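## Task

Transfer plate E01 into the OUT nest so it rests level within the nest's locating features, its A1 well at the nest corner labelled A1. Plates E07, E10, E70 and E17 must finish exactly where they began. The result must hold without the robot supporting anything; release the plate and withdraw the gripper at the end.

## Robot and tools

Robot: a single four-axis SCARA-style plate mover (scara4). Joints from base outward: lift (prismatic, 0.000 to 0.550 m), shoulder (-2.000 to 2.000 rad), elbow (-2.800 to 2.800 rad), wrist yaw (-12.566 to 12.566 rad), then a two-finger parallel gripper driven by one number. The gripper always stays level; it can only rotate about vertical. Its fingers point along the gripper's +x and close along its y. The controlled point, end_effector_position, is the middle of the two rubber pads, 2 to 3 cm back from the fingertips. Keep the elbow reading at least 0.4 rad away from 0, otherwise the arm may fold and fault.

Plates are identified only by their ID labels. Well A1 sits at the plate's clipped corner; match it to the nest corner marked A1.

Frames: the scene frame has its origin on the table surface under the arm base, +z up, +y to the left when facing along +x. Result lines report end_effector_position (m) and end_effector_quat_wxyz in this frame; the reported hand position may be somewhat off, more so at long reach. Joint positions lists lift (m), shoulder, elbow, wrist yaw (rad), then pad gap (m). grip_measured gives finger opening on the command scale.

The 5-number row used by every motion tool: [dx, dy, dz, rz, opening], each a plain number in [-1, 1]. dx, dy, dz, rz are an offset (not an absolute pose) expressed in the gripper's own axes, measured from the gripper pose shown in the most recent result that reports it; before any such result in a scene, and for second or later calls inside one reply, they are measured from where the robot is when that action begins. Scale: 1.0 equals 0.6 m for dx/dy/dz and 180 degrees for rz; rz rotates from +x toward +y. opening is absolute: +1 fully open (0.140 m), -1 closed (pads still 0.066 m apart). Closing from fully open takes at least about 0.6 s. Because offsets come from a measured pose, repeating a small offset against something rigid will not push further, but against something that yields it will. An all-zero row is not idle: it drives the hand back to the reference pose.

execute_actions: argument actions, a list holding at most one item, plus optional pictures (boolean). Empty list: just report state. An action item {"rows": [[5 numbers], ...], "steps": n} runs up to 15 control steps of 1/30 s (default 15); each row covers one step, and the final row repeats if steps exceed rows. Every row is relative to the same reference pose, not to the previous row. A wait item {"steps": n}, n up to 300, sends nothing and returns once n steps have elapsed since the previous result, time spent composing the reply included. A rejected call does nothing.

move: argument target (one 5-number row, same offset rules) and optional speed in m/s (0.002 to 0.5, default 0.25; rotation capped at twice that in rad/s). It drives a straight path lasting 0.5 to 10 s; paths needing longer are cut at 10 s, short of the target. It takes the shorter rotation. It does not avoid obstacles; the hand trails and can deviate, sometimes exceeding speed, especially near full arm extension. The opening is sent at the start. The result adds a move: line reporting the ending (done, off_target, moving, held, fault…), distance from target and limits: paced means the sent pose was clipped, held means a safety check blocked steps (the arm may then speed up). Faster contact and targets further beyond the contact point hit or press harder.

wait: argument seconds (0 to 10); nothing new is sent. zoom_image: camera (cam_high 896x504 or cam_wrist 616x616) and region [x0, y0, x1, y1] in pixels from the top-left, at most 504 by 504. finished_scene: scene (1 or 2); ends that scene irrevocably, reports success, and starts the next one. Replying without any tool call ends all remaining scenes.

Control details: each step, the commanded pose is limited to 70 mm and 16 degrees from the measured pose, then damped inverse kinematics follows it. After an action ends the arm only continues to the last clipped pose, so long moves may need several actions; check the reported pose. Hand target, when shown, is where the controller is currently heading. A pose unreachable line or HELD marks steps that a clearance check changed or blocked. Joints share speed and acceleration limits and stop together when reversed. The simulation keeps running while you compose replies; fingers mid-motion keep moving.

Gripping: command an opening roughly 0.04 below grip_measured to hold firmly, less for a lighter hold. Readings may carry a constant offset of about 1 mm. Pads exert about 18 N each; slamming shut can squeeze harder or even spring open. A held part may occasionally be tugged briefly.

Avoid: knocking or placing anything off the table (ends the scene), disturbing the other plates, drops, slips, slams, hard impacts and heavy pressing. Torque at a joint beyond its load limit (lift 54.6 N, shoulder 8.19 N m, elbow 4.09 N m, wrist yaw 1.36 N m, including held weight) stops the arm for 10 s. Holding loads heats motors: MOTOR HOT appears from 85 °C and at 100 °C an OVER-TEMPERATURE FAULT brakes the arm until cool. Any stop is penalised.

Cameras: cam_high is fixed, looking down over the table; cam_wrist is a fisheye on the hand. Calibration intrinsics and extrinsics are provided and may be a little off per scene.

Each tool is called after "Emit:" by a JSON object that holds its "fn" and its "kwargs".

## Session

Emit:
{"fn": "execute_actions", "kwargs": {"actions": []}}

Scene clock: 0.00 s of 7200.00 s.
end_effector_position=(+0.7226, +0.1784, +0.3463) grip_measured=+1.00 end_effector_quat_wxyz=(+0.987, +0.000, +0.000, +0.160)
Joint positions: [ 0.341  0.841  1.984 -2.503  0.14 ]
Motor temperatures (°C, as the motors report them): [37 22 22 21]
Hand target: +0.723, +0.178, +0.346; +0.987, +0.000, +0.000, +0.160
camera_calibration (this result's frames):
cam_wrist: T_world_to_cam=[[0.31809, -0.948055, 0.00335861, -0.0527453], [-0.567999, -0.193408, -0.799982, 0.70949], [0.759076, 0.252558, -0.600015, -0.289546], [0, 0, 0, 1]] pos_world=[0.639555, 0.160343, 0.394024]

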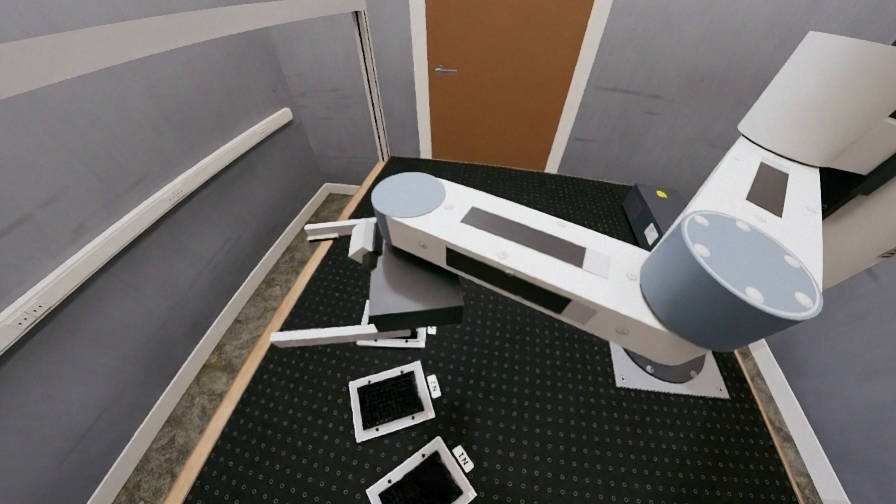

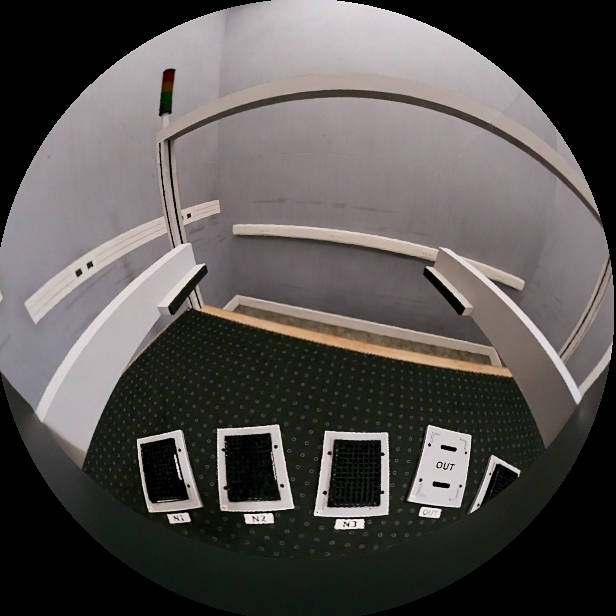

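Emit:
{"fn": "zoom_image", "kwargs": {"camera": "cam_wrist", "region": [125, 410, 305, 535]}}

Emit:
{"fn": "zoom_image", "kwargs": {"camera": "cam_wrist", "region": [390, 415, 530, 530]}}

Region (125, 410, 305, 535) of cam_wrist's 616x616 image, scaled by 2.800, with more detail than that image has; it fills the top 350 rows of this view, and the rest is white.

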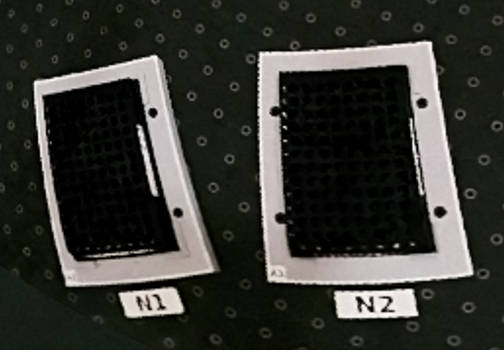

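Region (390, 415, 530, 530) of cam_wrist's 616x616 image, scaled by 3.600, with more detail than that image has; it fills the top 414 rows of this view, and the rest is white.

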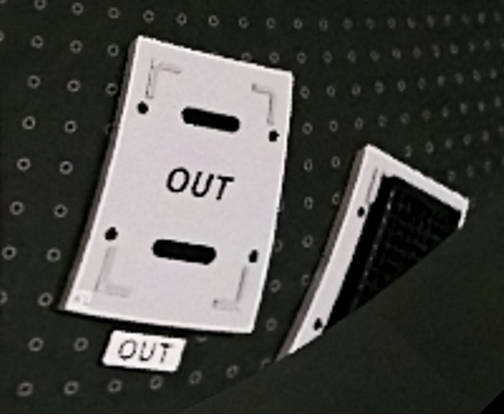

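Emit:
{"fn": "move", "kwargs": {"target": [-0.370, -0.102, -0.494, -0.058, -1], "speed": 0.5}}

Emit:
{"fn": "zoom_image", "kwargs": {"camera": "cam_wrist", "region": [0, 200, 250, 400]}}

Emit:
{"fn": "zoom_image", "kwargs": {"camera": "cam_wrist", "region": [366, 200, 616, 400]}}

Scene clock: 13.50 s of 7200.00 s.
end_effector_position=(+0.5314, +0.0499, +0.0499) grip_measured=-0.98 end_effector_quat_wxyz=(+0.998, +0.000, +0.000, +0.070)
Joint positions: [ 0.045  1.113  0.86  -1.834  0.067]
Motor temperatures (°C, as the motors report them): [37 22 22 21]
Hand target: +0.531, +0.050, +0.050; +0.998, +0.000, +0.000, +0.070
Off the commanded pose: 0.000 m, 0 deg.
After step 90, 9.10 s passed at rest.
move: done; limits=paced
camera_calibration (this result's frames):
cam_wrist: T_world_to_cam=[[0.140443, -0.990083, 0.00335861, -0.0162868], [-0.593694, -0.0869291, -0.799982, 0.347212], [0.79234, 0.110358, -0.600015, -0.300381], [0, 0, 0, 1]] pos_world=[0.446429, 0.0472068, 0.0975845]

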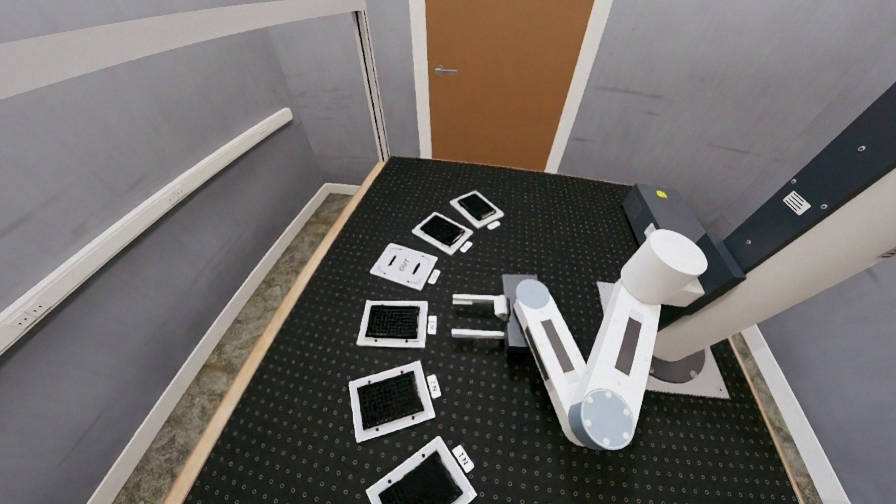

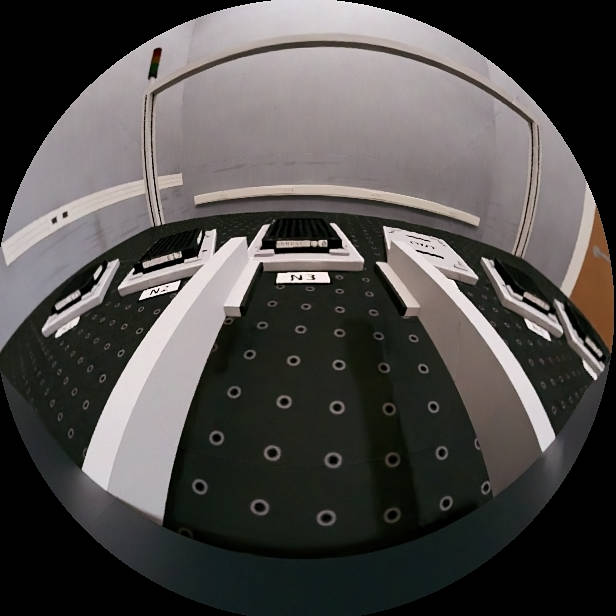

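Region (0, 200, 250, 400) of cam_wrist's 616x616 image, scaled by 2.016, with more detail than that image has; it fills the top 403 rows of this view, and the rest is white.

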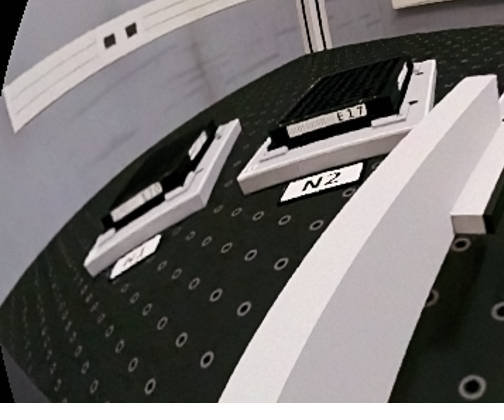

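Region (366, 200, 616, 400) of cam_wrist's 616x616 image, scaled by 2.016, with more detail than that image has; it fills the top 403 rows of this view, and the rest is white.

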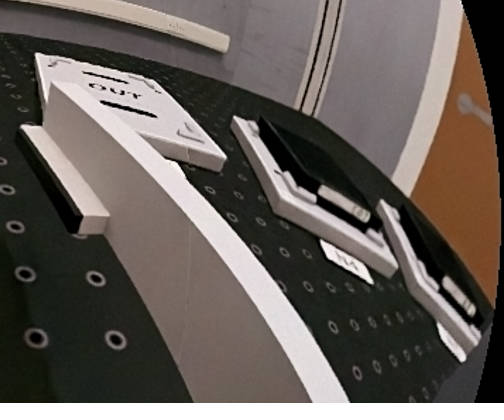

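Emit:
{"fn": "zoom_image", "kwargs": {"camera": "cam_wrist", "region": [240, 205, 370, 290]}}

Emit:
{"fn": "zoom_image", "kwargs": {"camera": "cam_wrist", "region": [40, 255, 120, 325]}}

Emit:
{"fn": "zoom_image", "kwargs": {"camera": "cam_wrist", "region": [510, 275, 570, 330]}}

Emit:
{"fn": "zoom_image", "kwargs": {"camera": "cam_wrist", "region": [566, 320, 616, 370]}}

Region (240, 205, 370, 290) of cam_wrist's 616x616 image, scaled by 3.877, with more detail than that image has; it fills the top 330 rows of this view, and the rest is white.

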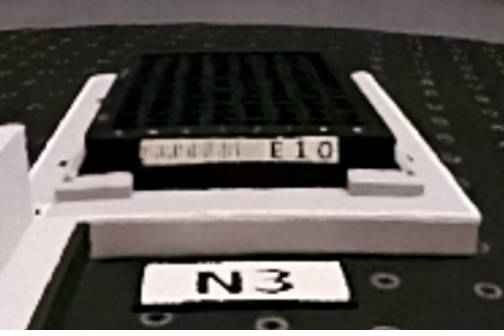

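Region (40, 255, 120, 325) of cam_wrist's 616x616 image, scaled by 6.300, with more detail than that image has; it fills the top 441 rows of this view, and the rest is white.

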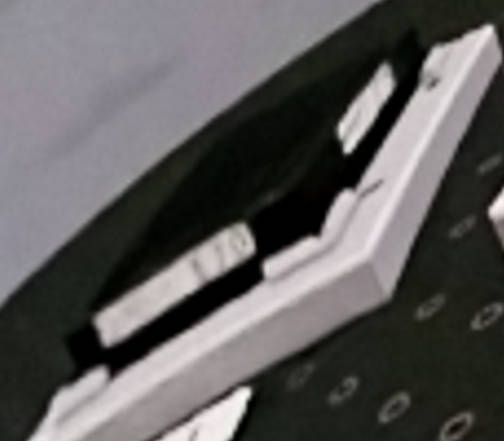

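Region (510, 275, 570, 330) of cam_wrist's 616x616 image, scaled by 8.400, with more detail than that image has; it fills the top 462 rows of this view, and the rest is white.

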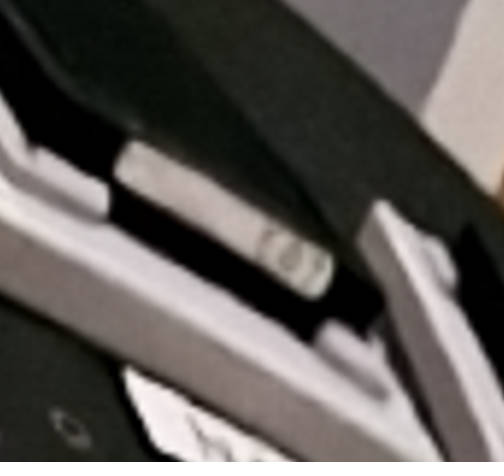

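Region (566, 320, 616, 370) of cam_wrist's 616x616 image, scaled by 10.080, with more detail than that image has.

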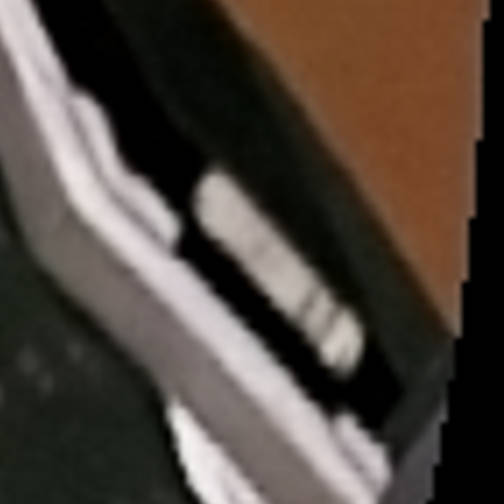

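Emit:
{"fn": "move", "kwargs": {"target": [-0.1102, -0.7148, 0.04, -0.309, 0.3], "speed": 0.5}}

Emit:
{"fn": "zoom_image", "kwargs": {"camera": "cam_wrist", "region": [200, 250, 460, 460]}}

Scene clock: 25.83 s of 7200.00 s.
end_effector_position=(+0.5257, -0.3840, +0.0739) grip_measured=+0.30 end_effector_quat_wxyz=(+0.915, +0.000, +0.000, -0.404)
Joint positions: [ 0.069 -0.149  1.633 -2.316  0.114]
Motor temperatures (°C, as the motors report them): [37 22 22 21]
Hand target: +0.526, -0.384, +0.074; +0.915, +0.000, +0.000, -0.404
Off the commanded pose: 0.000 m, 0 deg.
After step 90, 7.70 s passed at rest.
move: done; limits=paced
camera_calibration (this result's frames):
cam_wrist: T_world_to_cam=[[-0.737647, -0.675179, 0.00335861, 0.137332], [-0.407104, 0.44079, -0.799982, 0.429856], [0.53865, -0.591471, -0.600015, -0.369738], [0, 0, 0, 1]] pos_world=[0.475458, -0.315442, 0.121567]

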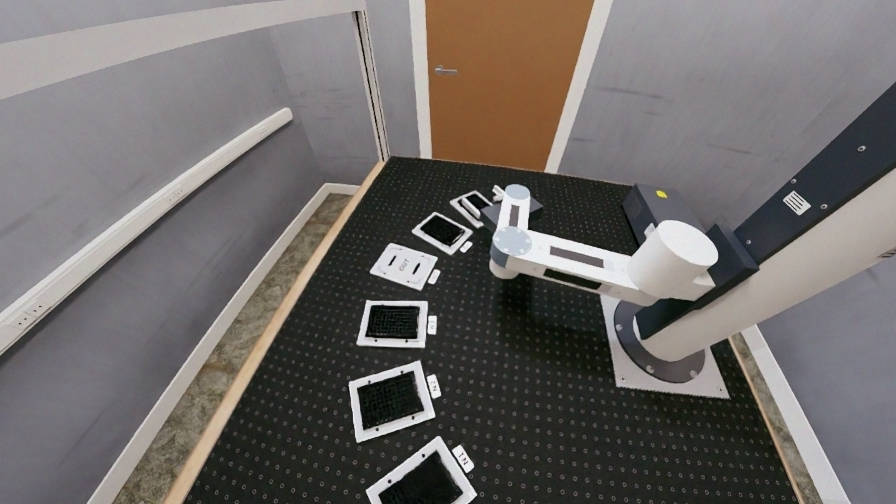

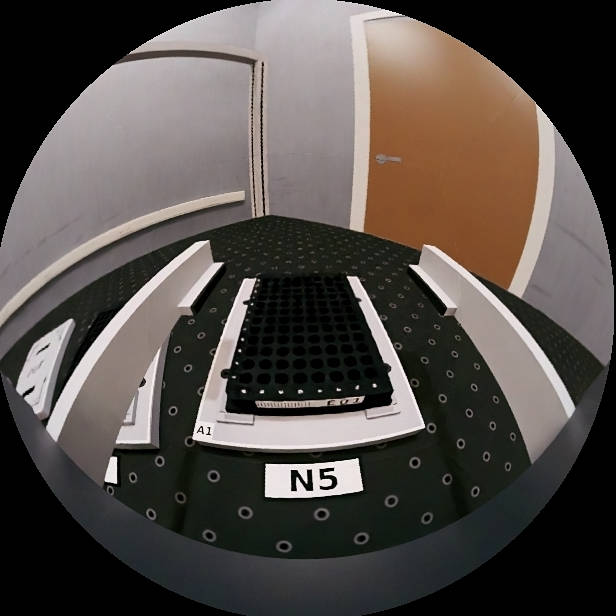

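Region (200, 250, 460, 460) of cam_wrist's 616x616 image, scaled by 1.938, with more detail than that image has; it fills the top 407 rows of this view, and the rest is white.

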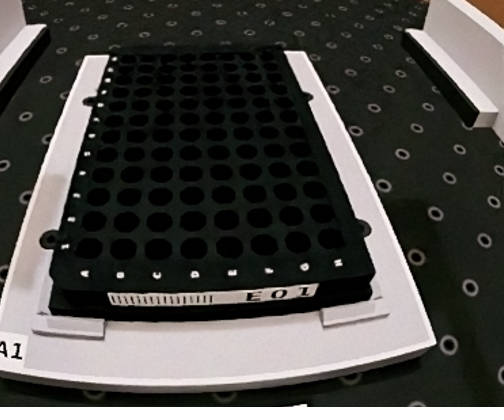

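E01 confirmed, A1 near-left. Measuring its pose.

Emit:
{"fn": "zoom_image", "kwargs": {"camera": "cam_wrist", "region": [190, 350, 290, 450]}}

Emit:
{"fn": "zoom_image", "kwargs": {"camera": "cam_wrist", "region": [335, 350, 435, 450]}}

Emit:
{"fn": "zoom_image", "kwargs": {"camera": "cam_wrist", "region": [235, 265, 375, 315]}}

Region (190, 350, 290, 450) of cam_wrist's 616x616 image, scaled by 5.040, with more detail than that image has.

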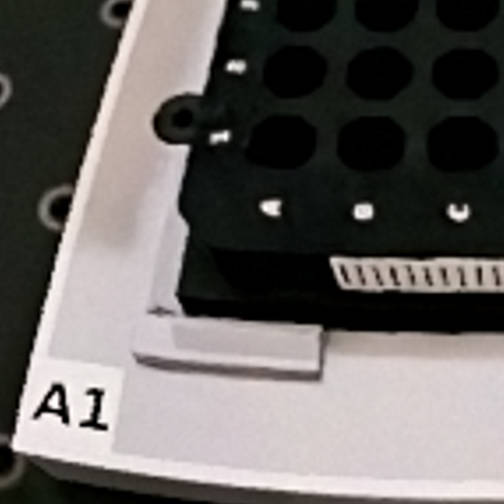

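Region (335, 350, 435, 450) of cam_wrist's 616x616 image, scaled by 5.040, with more detail than that image has.

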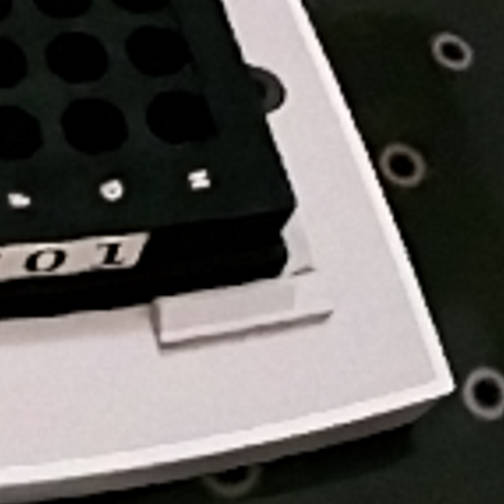

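Region (235, 265, 375, 315) of cam_wrist's 616x616 image, scaled by 3.600, with more detail than that image has; it fills the top 180 rows of this view, and the rest is white.

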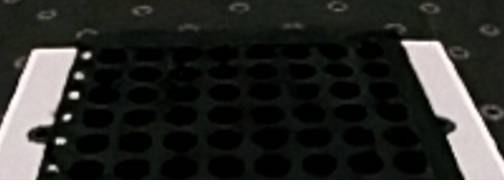

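Emit:
{"fn": "move", "kwargs": {"target": [0.0325, 0.0142, -0.065, 0.01417, -0.1], "speed": 0.1}}

Emit:
{"fn": "zoom_image", "kwargs": {"camera": "cam_wrist", "region": [140, 320, 280, 460]}}

Emit:
{"fn": "zoom_image", "kwargs": {"camera": "cam_wrist", "region": [370, 320, 510, 460]}}

Scene clock: 37.10 s of 7200.00 s.
end_effector_position=(+0.5452, -0.3926, +0.0349) grip_measured=-0.10 end_effector_quat_wxyz=(+0.924, +0.000, +0.000, -0.383)
Joint positions: [ 0.03  -0.192  1.748 -2.342  0.099]
Motor temperatures (°C, as the motors report them): [37 22 22 21]
Hand target: +0.545, -0.393, +0.035; +0.924, +0.000, +0.000, -0.383
Off the commanded pose: 0.000 m, 0 deg.
After step 90, 7.53 s passed at rest.
move: done
camera_calibration (this result's frames):
cam_wrist: T_world_to_cam=[[-0.706593, -0.707612, 0.00335861, 0.116386], [-0.426481, 0.42207, -0.799982, 0.41356], [0.564659, -0.566694, -0.600015, -0.413193], [0, 0, 0, 1]] pos_world=[0.491926, -0.32635, 0.0825274]

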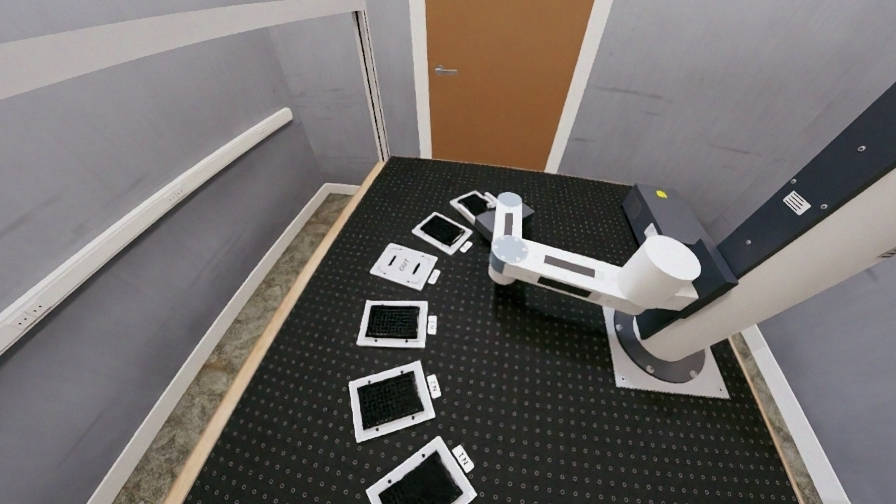

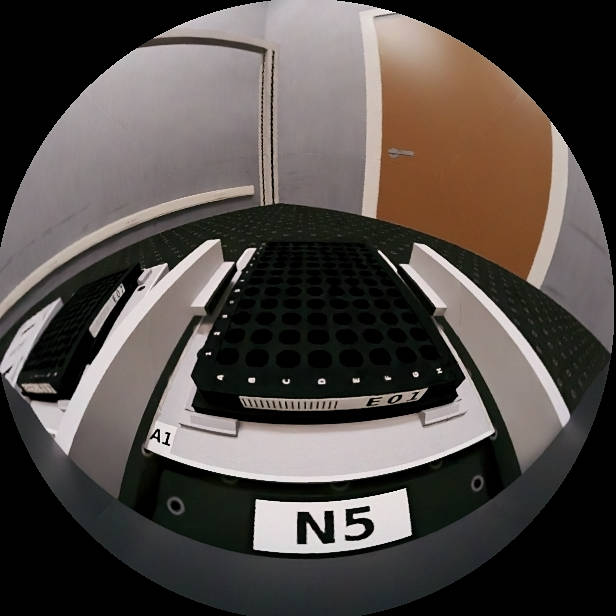

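Region (140, 320, 280, 460) of cam_wrist's 616x616 image, scaled by 3.600, with more detail than that image has.

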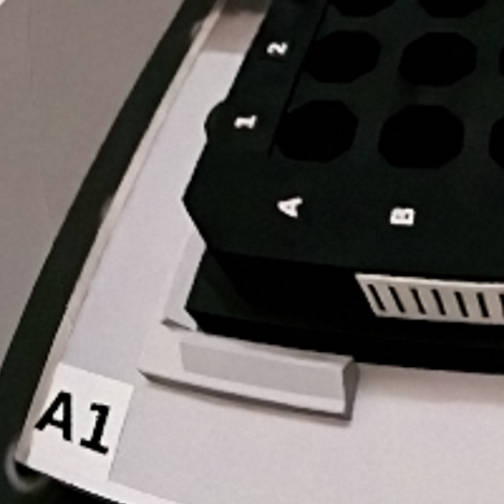

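Region (370, 320, 510, 460) of cam_wrist's 616x616 image, scaled by 3.600, with more detail than that image has.

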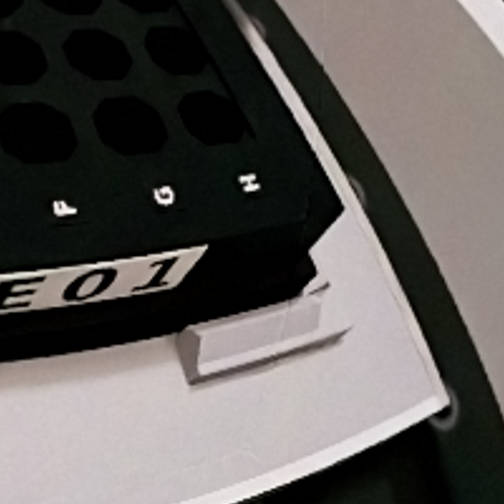

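Emit:
{"fn": "execute_actions", "kwargs": {"actions": [{"rows": [[0,0,0,0,-0.2],[0,0,0,0,-0.3],[0,0,0,0,-0.4],[0,0,0,0,-0.45],[0,0,0,0,-0.47],[0,0,0,0,-0.49],[0,0,0,0,-0.50],[0,0,0,0,-0.51],[0,0,0,0,-0.52],[0,0,0,0,-0.53],[0,0,0,0,-0.54],[0,0,0,0,-0.56],[0,0,0,0,-0.58],[0,0,0,0,-0.59],[0,0,0,0,-0.59]], "steps": 15}], "pictures": false}}

Emit:
{"fn": "move", "kwargs": {"target": [0, 0, 0.02, 0, -0.59], "speed": 0.05}}

Emit:
{"fn": "zoom_image", "kwargs": {"camera": "cam_wrist", "region": [150, 370, 290, 490]}}

Emit:
{"fn": "zoom_image", "kwargs": {"camera": "cam_wrist", "region": [360, 370, 500, 490]}}

Emit:
{"fn": "move", "kwargs": {"target": [0, 0, 0.03, 0, -0.59], "speed": 0.1}}

Scene clock: 54.03 s of 7200.00 s.
end_effector_position=(+0.5452, -0.3926, +0.0349) grip_measured=-0.55 end_effector_quat_wxyz=(+0.924, +0.000, +0.000, -0.383)
Joint positions: [ 0.03  -0.192  1.748 -2.342  0.083]
Motor temperatures (°C, as the motors report them): [37 22 22 21]
Hand target: +0.545, -0.393, +0.035; +0.924, +0.000, +0.000, -0.383
Off the commanded pose: 0.000 m, 0 deg.
Steps of this call (steps 1 to 90: nothing new was sent; then 13.43 s passed at rest; steps 91 to 105: all 15 steps of this action). Readings (end_effector_position):
91: (+0.5451, -0.3926, +0.0349)
92: (+0.5452, -0.3926, +0.0349)
94: (+0.5452, -0.3926, +0.0349)
98: (+0.5452, -0.3926, +0.0349)
105: the state above

Scene clock: 54.97 s of 7200.00 s.
end_effector_position=(+0.5452, -0.3926, +0.0469) grip_measured=-0.55 end_effector_quat_wxyz=(+0.924, +0.000, +0.000, -0.383)
Joint positions: [ 0.042 -0.192  1.748 -2.342  0.083]
Motor temperatures (°C, as the motors report them): [37 22 22 21]
Hand target: +0.545, -0.393, +0.047; +0.924, +0.000, +0.000, -0.383
Off the commanded pose: 0.000 m, 0 deg.
move: done
camera_calibration (this result's frames):
cam_wrist: T_world_to_cam=[[-0.706592, -0.707614, 0.00335861, 0.116344], [-0.426482, 0.422069, -0.799982, 0.423184], [0.56466, -0.566693, -0.600015, -0.405976], [0, 0, 0, 1]] pos_world=[0.491927, -0.32635, 0.0945567]

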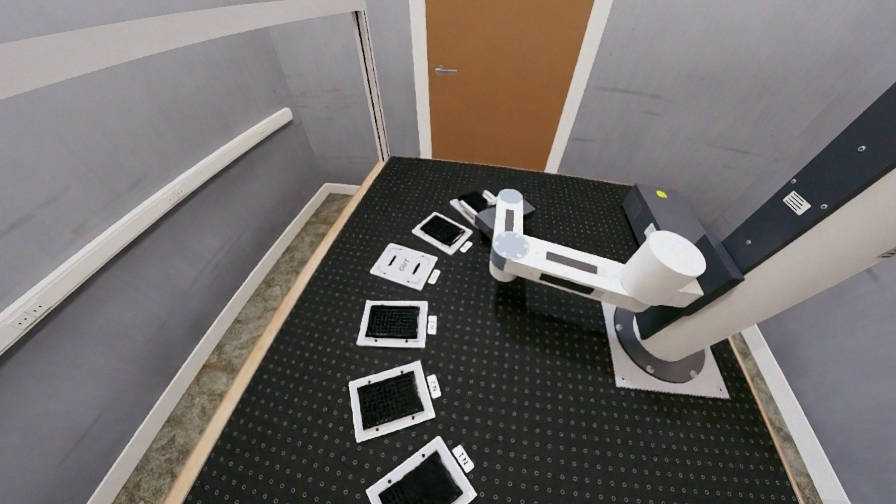

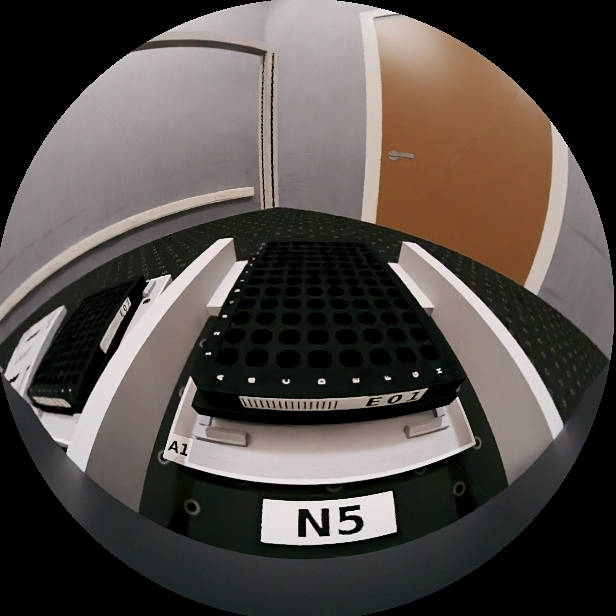

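Region (150, 370, 290, 490) of cam_wrist's 616x616 image, scaled by 3.600, with more detail than that image has; it fills the top 432 rows of this view, and the rest is white.

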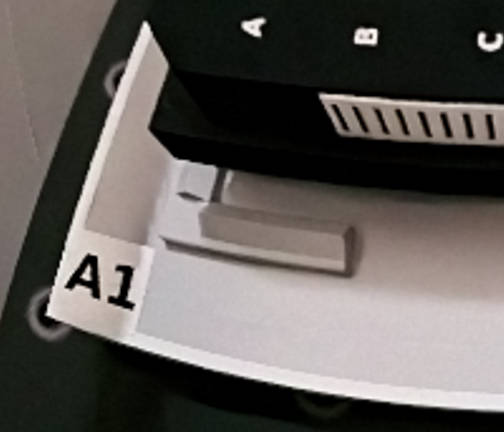

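Region (360, 370, 500, 490) of cam_wrist's 616x616 image, scaled by 3.600, with more detail than that image has; it fills the top 432 rows of this view, and the rest is white.

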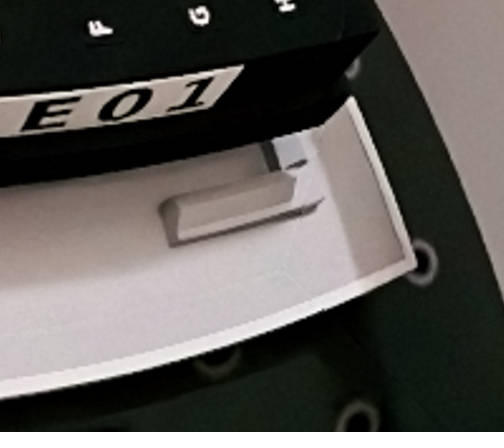

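Scene clock: 55.67 s of 7200.00 s.
end_effector_position=(+0.5452, -0.3926, +0.0649) grip_measured=-0.55 end_effector_quat_wxyz=(+0.924, +0.000, +0.000, -0.383)
Joint positions: [ 0.06  -0.192  1.748 -2.342  0.083]
Motor temperatures (°C, as the motors report them): [37 22 22 21]
Hand target: +0.545, -0.393, +0.065; +0.924, +0.000, +0.000, -0.383
Off the commanded pose: 0.000 m, 0 deg.
move: done
camera_calibration (this result's frames):
cam_wrist: T_world_to_cam=[[-0.706591, -0.707615, 0.00335861, 0.116283], [-0.426483, 0.422069, -0.799982, 0.437606], [0.564661, -0.566692, -0.600015, -0.395159], [0, 0, 0, 1]] pos_world=[0.491927, -0.32635, 0.112585]

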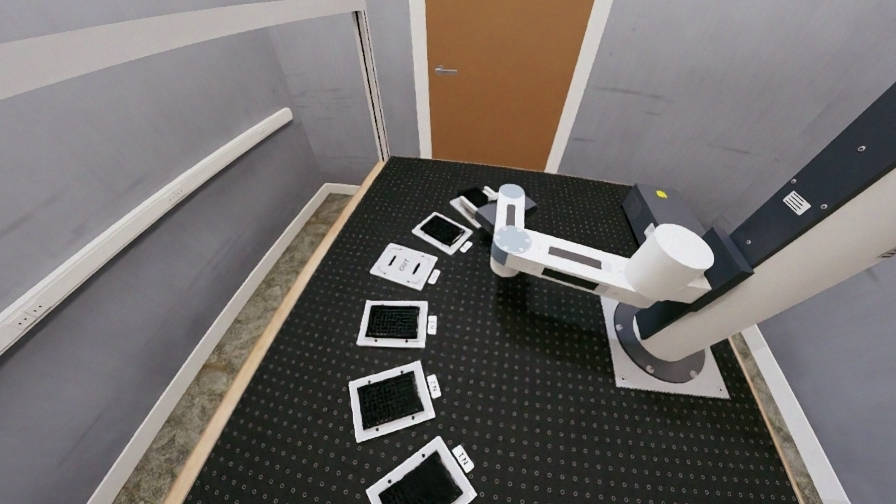

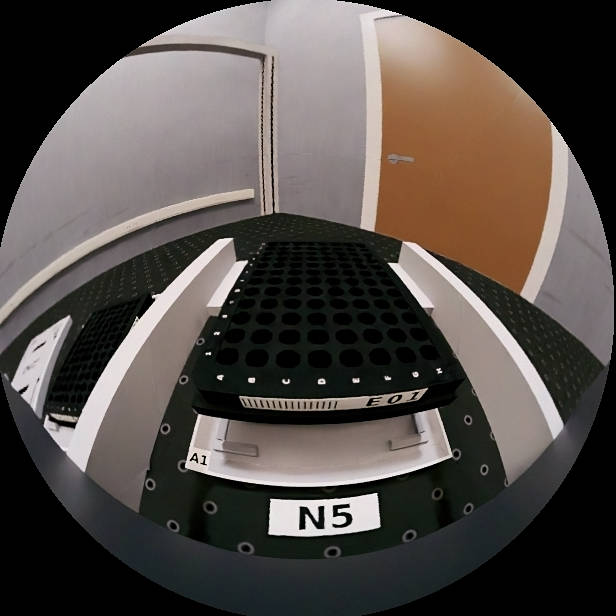

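Emit:
{"fn": "move", "kwargs": {"target": [-0.1385, 0.5590, 0, 0.1927, -0.6], "speed": 0.3}}

Emit:
{"fn": "move", "kwargs": {"target": [0, 0, -0.03, 0, -0.6], "speed": 0.08}}

Emit:
{"fn": "zoom_image", "kwargs": {"camera": "cam_wrist", "region": [150, 370, 290, 490]}}

Emit:
{"fn": "zoom_image", "kwargs": {"camera": "cam_wrist", "region": [360, 370, 500, 490]}}

Scene clock: 60.43 s of 7200.00 s.
end_effector_position=(+0.7238, -0.0965, +0.0649) grip_measured=-0.55 end_effector_quat_wxyz=(+0.996, +0.000, +0.000, -0.090)
Joint positions: [ 0.06   0.412  1.858 -2.45   0.083]
Motor temperatures (°C, as the motors report them): [37 22 22 21]
Hand target: +0.724, -0.097, +0.065; +0.996, +0.000, +0.000, -0.090
Off the commanded pose: 0.000 m, 0 deg.
After step 90, 0.23 s passed at rest.
move: done
camera_calibration (this result's frames):
cam_wrist: T_world_to_cam=[[-0.177496, -0.984116, 0.00335861, 0.0423807], [-0.590968, 0.103857, -0.799982, 0.477143], [0.786926, -0.143978, -0.600015, -0.448296], [0, 0, 0, 1]] pos_world=[0.642274, -0.0723919, 0.11258]

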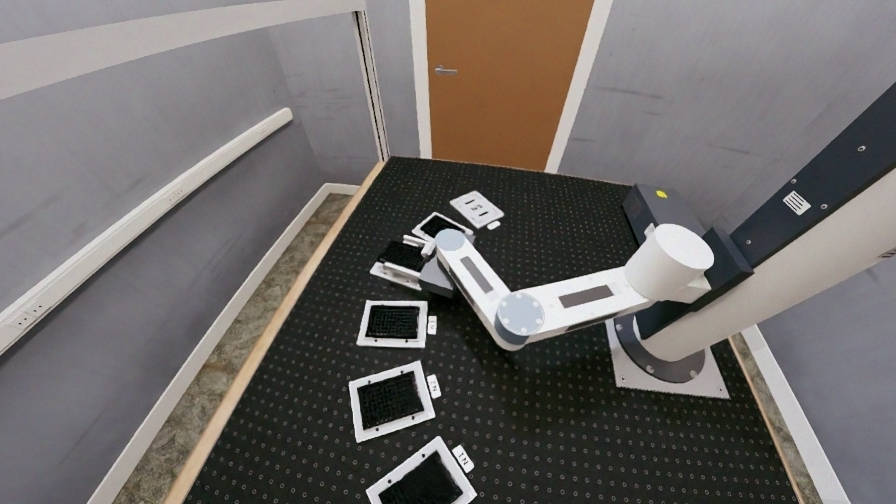

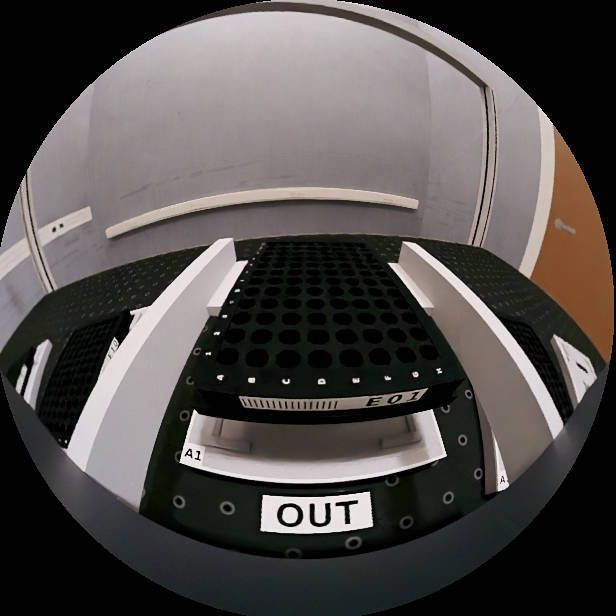

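Scene clock: 61.13 s of 7200.00 s.
end_effector_position=(+0.7238, -0.0965, +0.0469) grip_measured=-0.55 end_effector_quat_wxyz=(+0.996, +0.000, +0.000, -0.090)
Joint positions: [ 0.042  0.412  1.858 -2.45   0.083]
Motor temperatures (°C, as the motors report them): [37 22 22 21]
Hand target: +0.724, -0.096, +0.047; +0.996, +0.000, +0.000, -0.090
Off the commanded pose: 0.000 m, 0 deg.
move: done
camera_calibration (this result's frames):
cam_wrist: T_world_to_cam=[[-0.177477, -0.984119, 0.00335861, 0.0424386], [-0.59097, 0.103846, -0.799982, 0.462703], [0.786929, -0.143963, -0.600015, -0.459127], [0, 0, 0, 1]] pos_world=[0.642275, -0.0723823, 0.094528]

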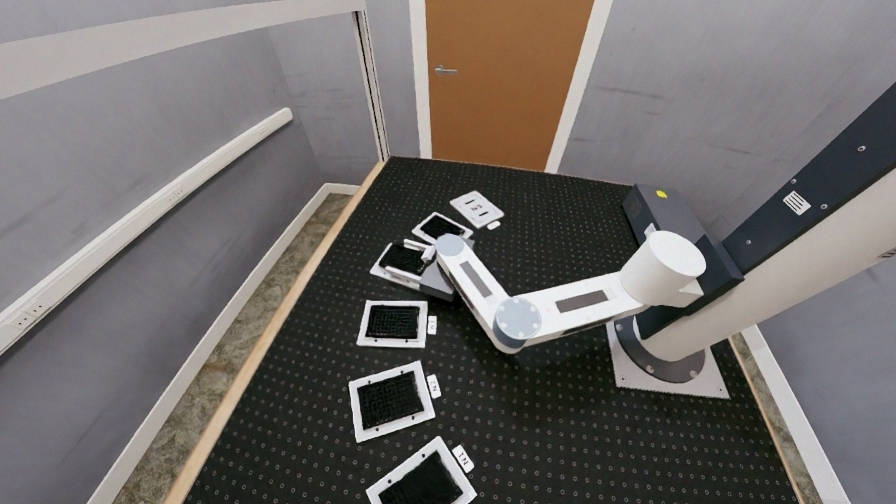

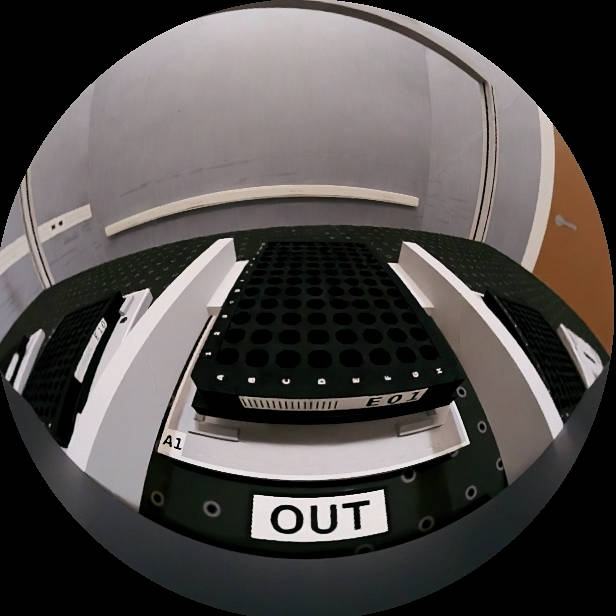

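Region (150, 370, 290, 490) of cam_wrist's 616x616 image, scaled by 3.600, with more detail than that image has; it fills the top 432 rows of this view, and the rest is white.

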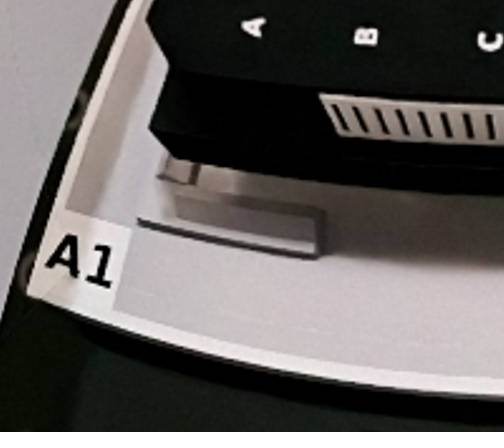

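Region (360, 370, 500, 490) of cam_wrist's 616x616 image, scaled by 3.600, with more detail than that image has; it fills the top 432 rows of this view, and the rest is white.

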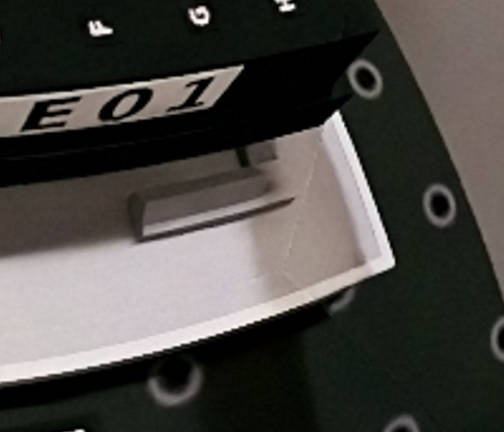

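Emit:
{"fn": "execute_actions", "kwargs": {"actions": [{"rows": [[0.0008,0.002,0,0,-0.6],[0.0016,0.004,0,0,-0.6],[0.0024,0.0056,0,0,-0.6]], "steps": 10}]}}

Emit:
{"fn": "zoom_image", "kwargs": {"camera": "cam_wrist", "region": [150, 370, 290, 490]}}

Emit:
{"fn": "zoom_image", "kwargs": {"camera": "cam_wrist", "region": [360, 370, 500, 490]}}

Scene clock: 70.93 s of 7200.00 s.
end_effector_position=(+0.7258, -0.0933, +0.0469) grip_measured=-0.55 end_effector_quat_wxyz=(+0.996, +0.000, +0.000, -0.089)
Joint positions: [ 0.042  0.416  1.867 -2.463  0.083]
Motor temperatures (°C, as the motors report them): [37 22 22 21]
Hand target: +0.726, -0.093, +0.047; +0.996, +0.000, +0.000, -0.090
Off the commanded pose: 0.000 m, 0 deg.
Steps of this call (steps 1 to 90: nothing new was sent; then 6.47 s passed at rest; steps 91 to 100: all 10 steps of this action). Readings (end_effector_position):
91: (+0.7238, -0.0964, +0.0469)
92: (+0.7245, -0.0954, +0.0469)
94: (+0.7258, -0.0933, +0.0469)
98: (+0.7258, -0.0933, +0.0469)
100: the state above
camera_calibration (this result's frames):
cam_wrist: T_world_to_cam=[[-0.176827, -0.984236, 0.00335861, 0.0454973], [-0.591038, 0.103456, -0.799982, 0.463604], [0.787023, -0.143444, -0.600015, -0.460313], [0, 0, 0, 1]] pos_world=[0.64433, -0.0692113, 0.0945273]

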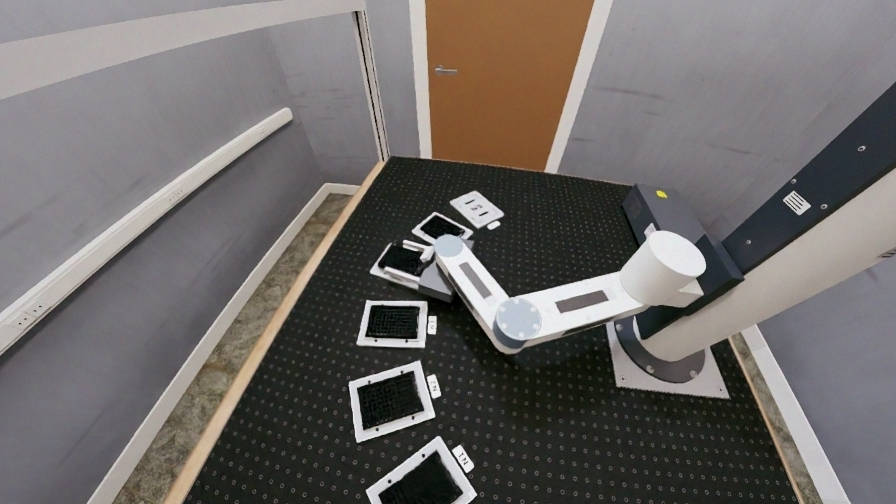

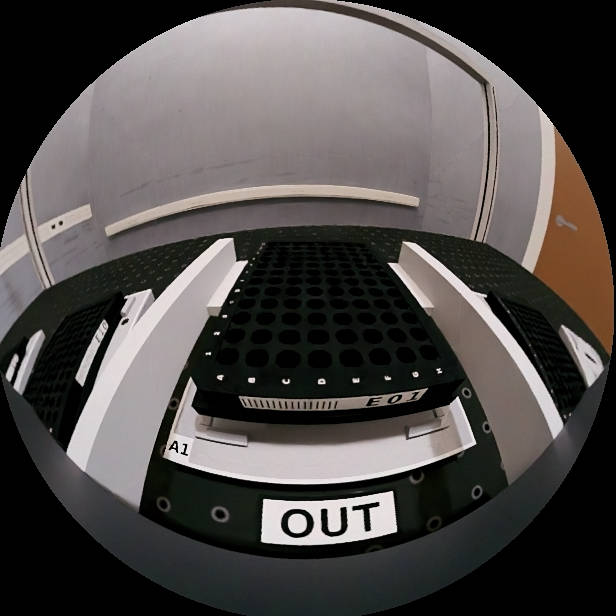

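Region (150, 370, 290, 490) of cam_wrist's 616x616 image, scaled by 3.600, with more detail than that image has; it fills the top 432 rows of this view, and the rest is white.

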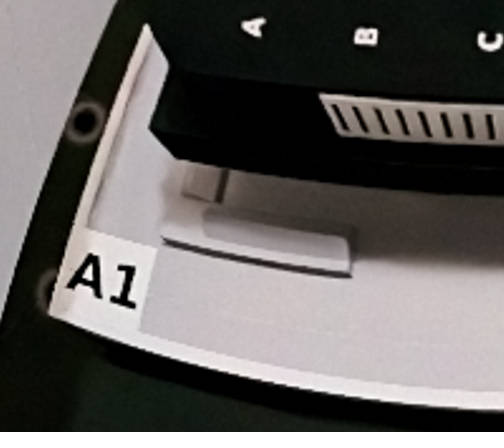

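Region (360, 370, 500, 490) of cam_wrist's 616x616 image, scaled by 3.600, with more detail than that image has; it fills the top 432 rows of this view, and the rest is white.

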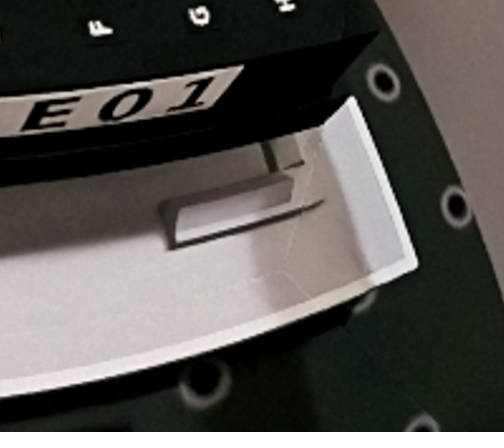

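Emit:
{"fn": "move", "kwargs": {"target": [0, -0.0004, -0.0198, -0.0004, -0.6], "speed": 0.02}}

Emit:
{"fn": "zoom_image", "kwargs": {"camera": "cam_wrist", "region": [140, 220, 510, 490]}}

Scene clock: 77.73 s of 7200.00 s.
end_effector_position=(+0.7258, -0.0934, +0.0349) grip_measured=-0.55 end_effector_quat_wxyz=(+0.996, +0.000, +0.000, -0.090)
Joint positions: [ 0.03   0.416  1.867 -2.464  0.083]
Motor temperatures (°C, as the motors report them): [37 22 22 21]
Hand target: +0.726, -0.093, +0.035; +0.996, +0.000, +0.000, -0.090
Off the commanded pose: 0.000 m, 0 deg.
After step 90, 2.97 s passed at rest.
move: done
camera_calibration (this result's frames):
cam_wrist: T_world_to_cam=[[-0.177559, -0.984104, 0.00335861, 0.0459771], [-0.590961, 0.103895, -0.799982, 0.454044], [0.786916, -0.144029, -0.600015, -0.467448], [0, 0, 0, 1]] pos_world=[0.644329, -0.0692529, 0.0825959]

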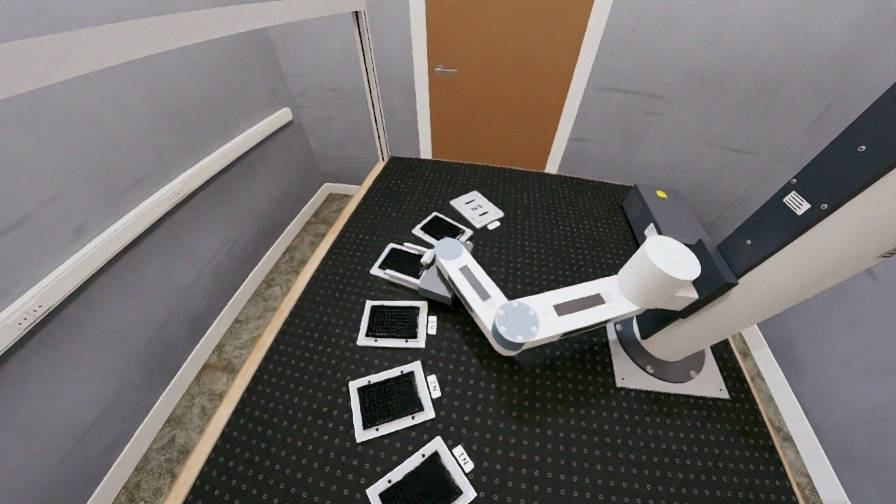

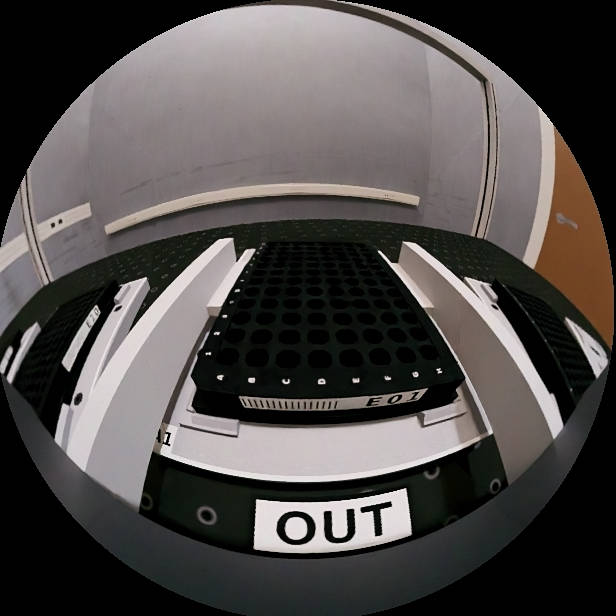

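Region (140, 220, 510, 490) of cam_wrist's 616x616 image, scaled by 1.362, with more detail than that image has; it fills the top 368 rows of this view, and the rest is white.

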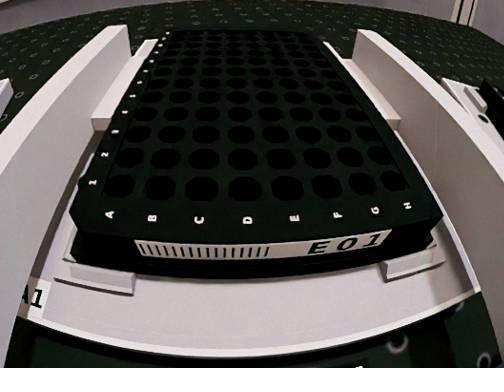

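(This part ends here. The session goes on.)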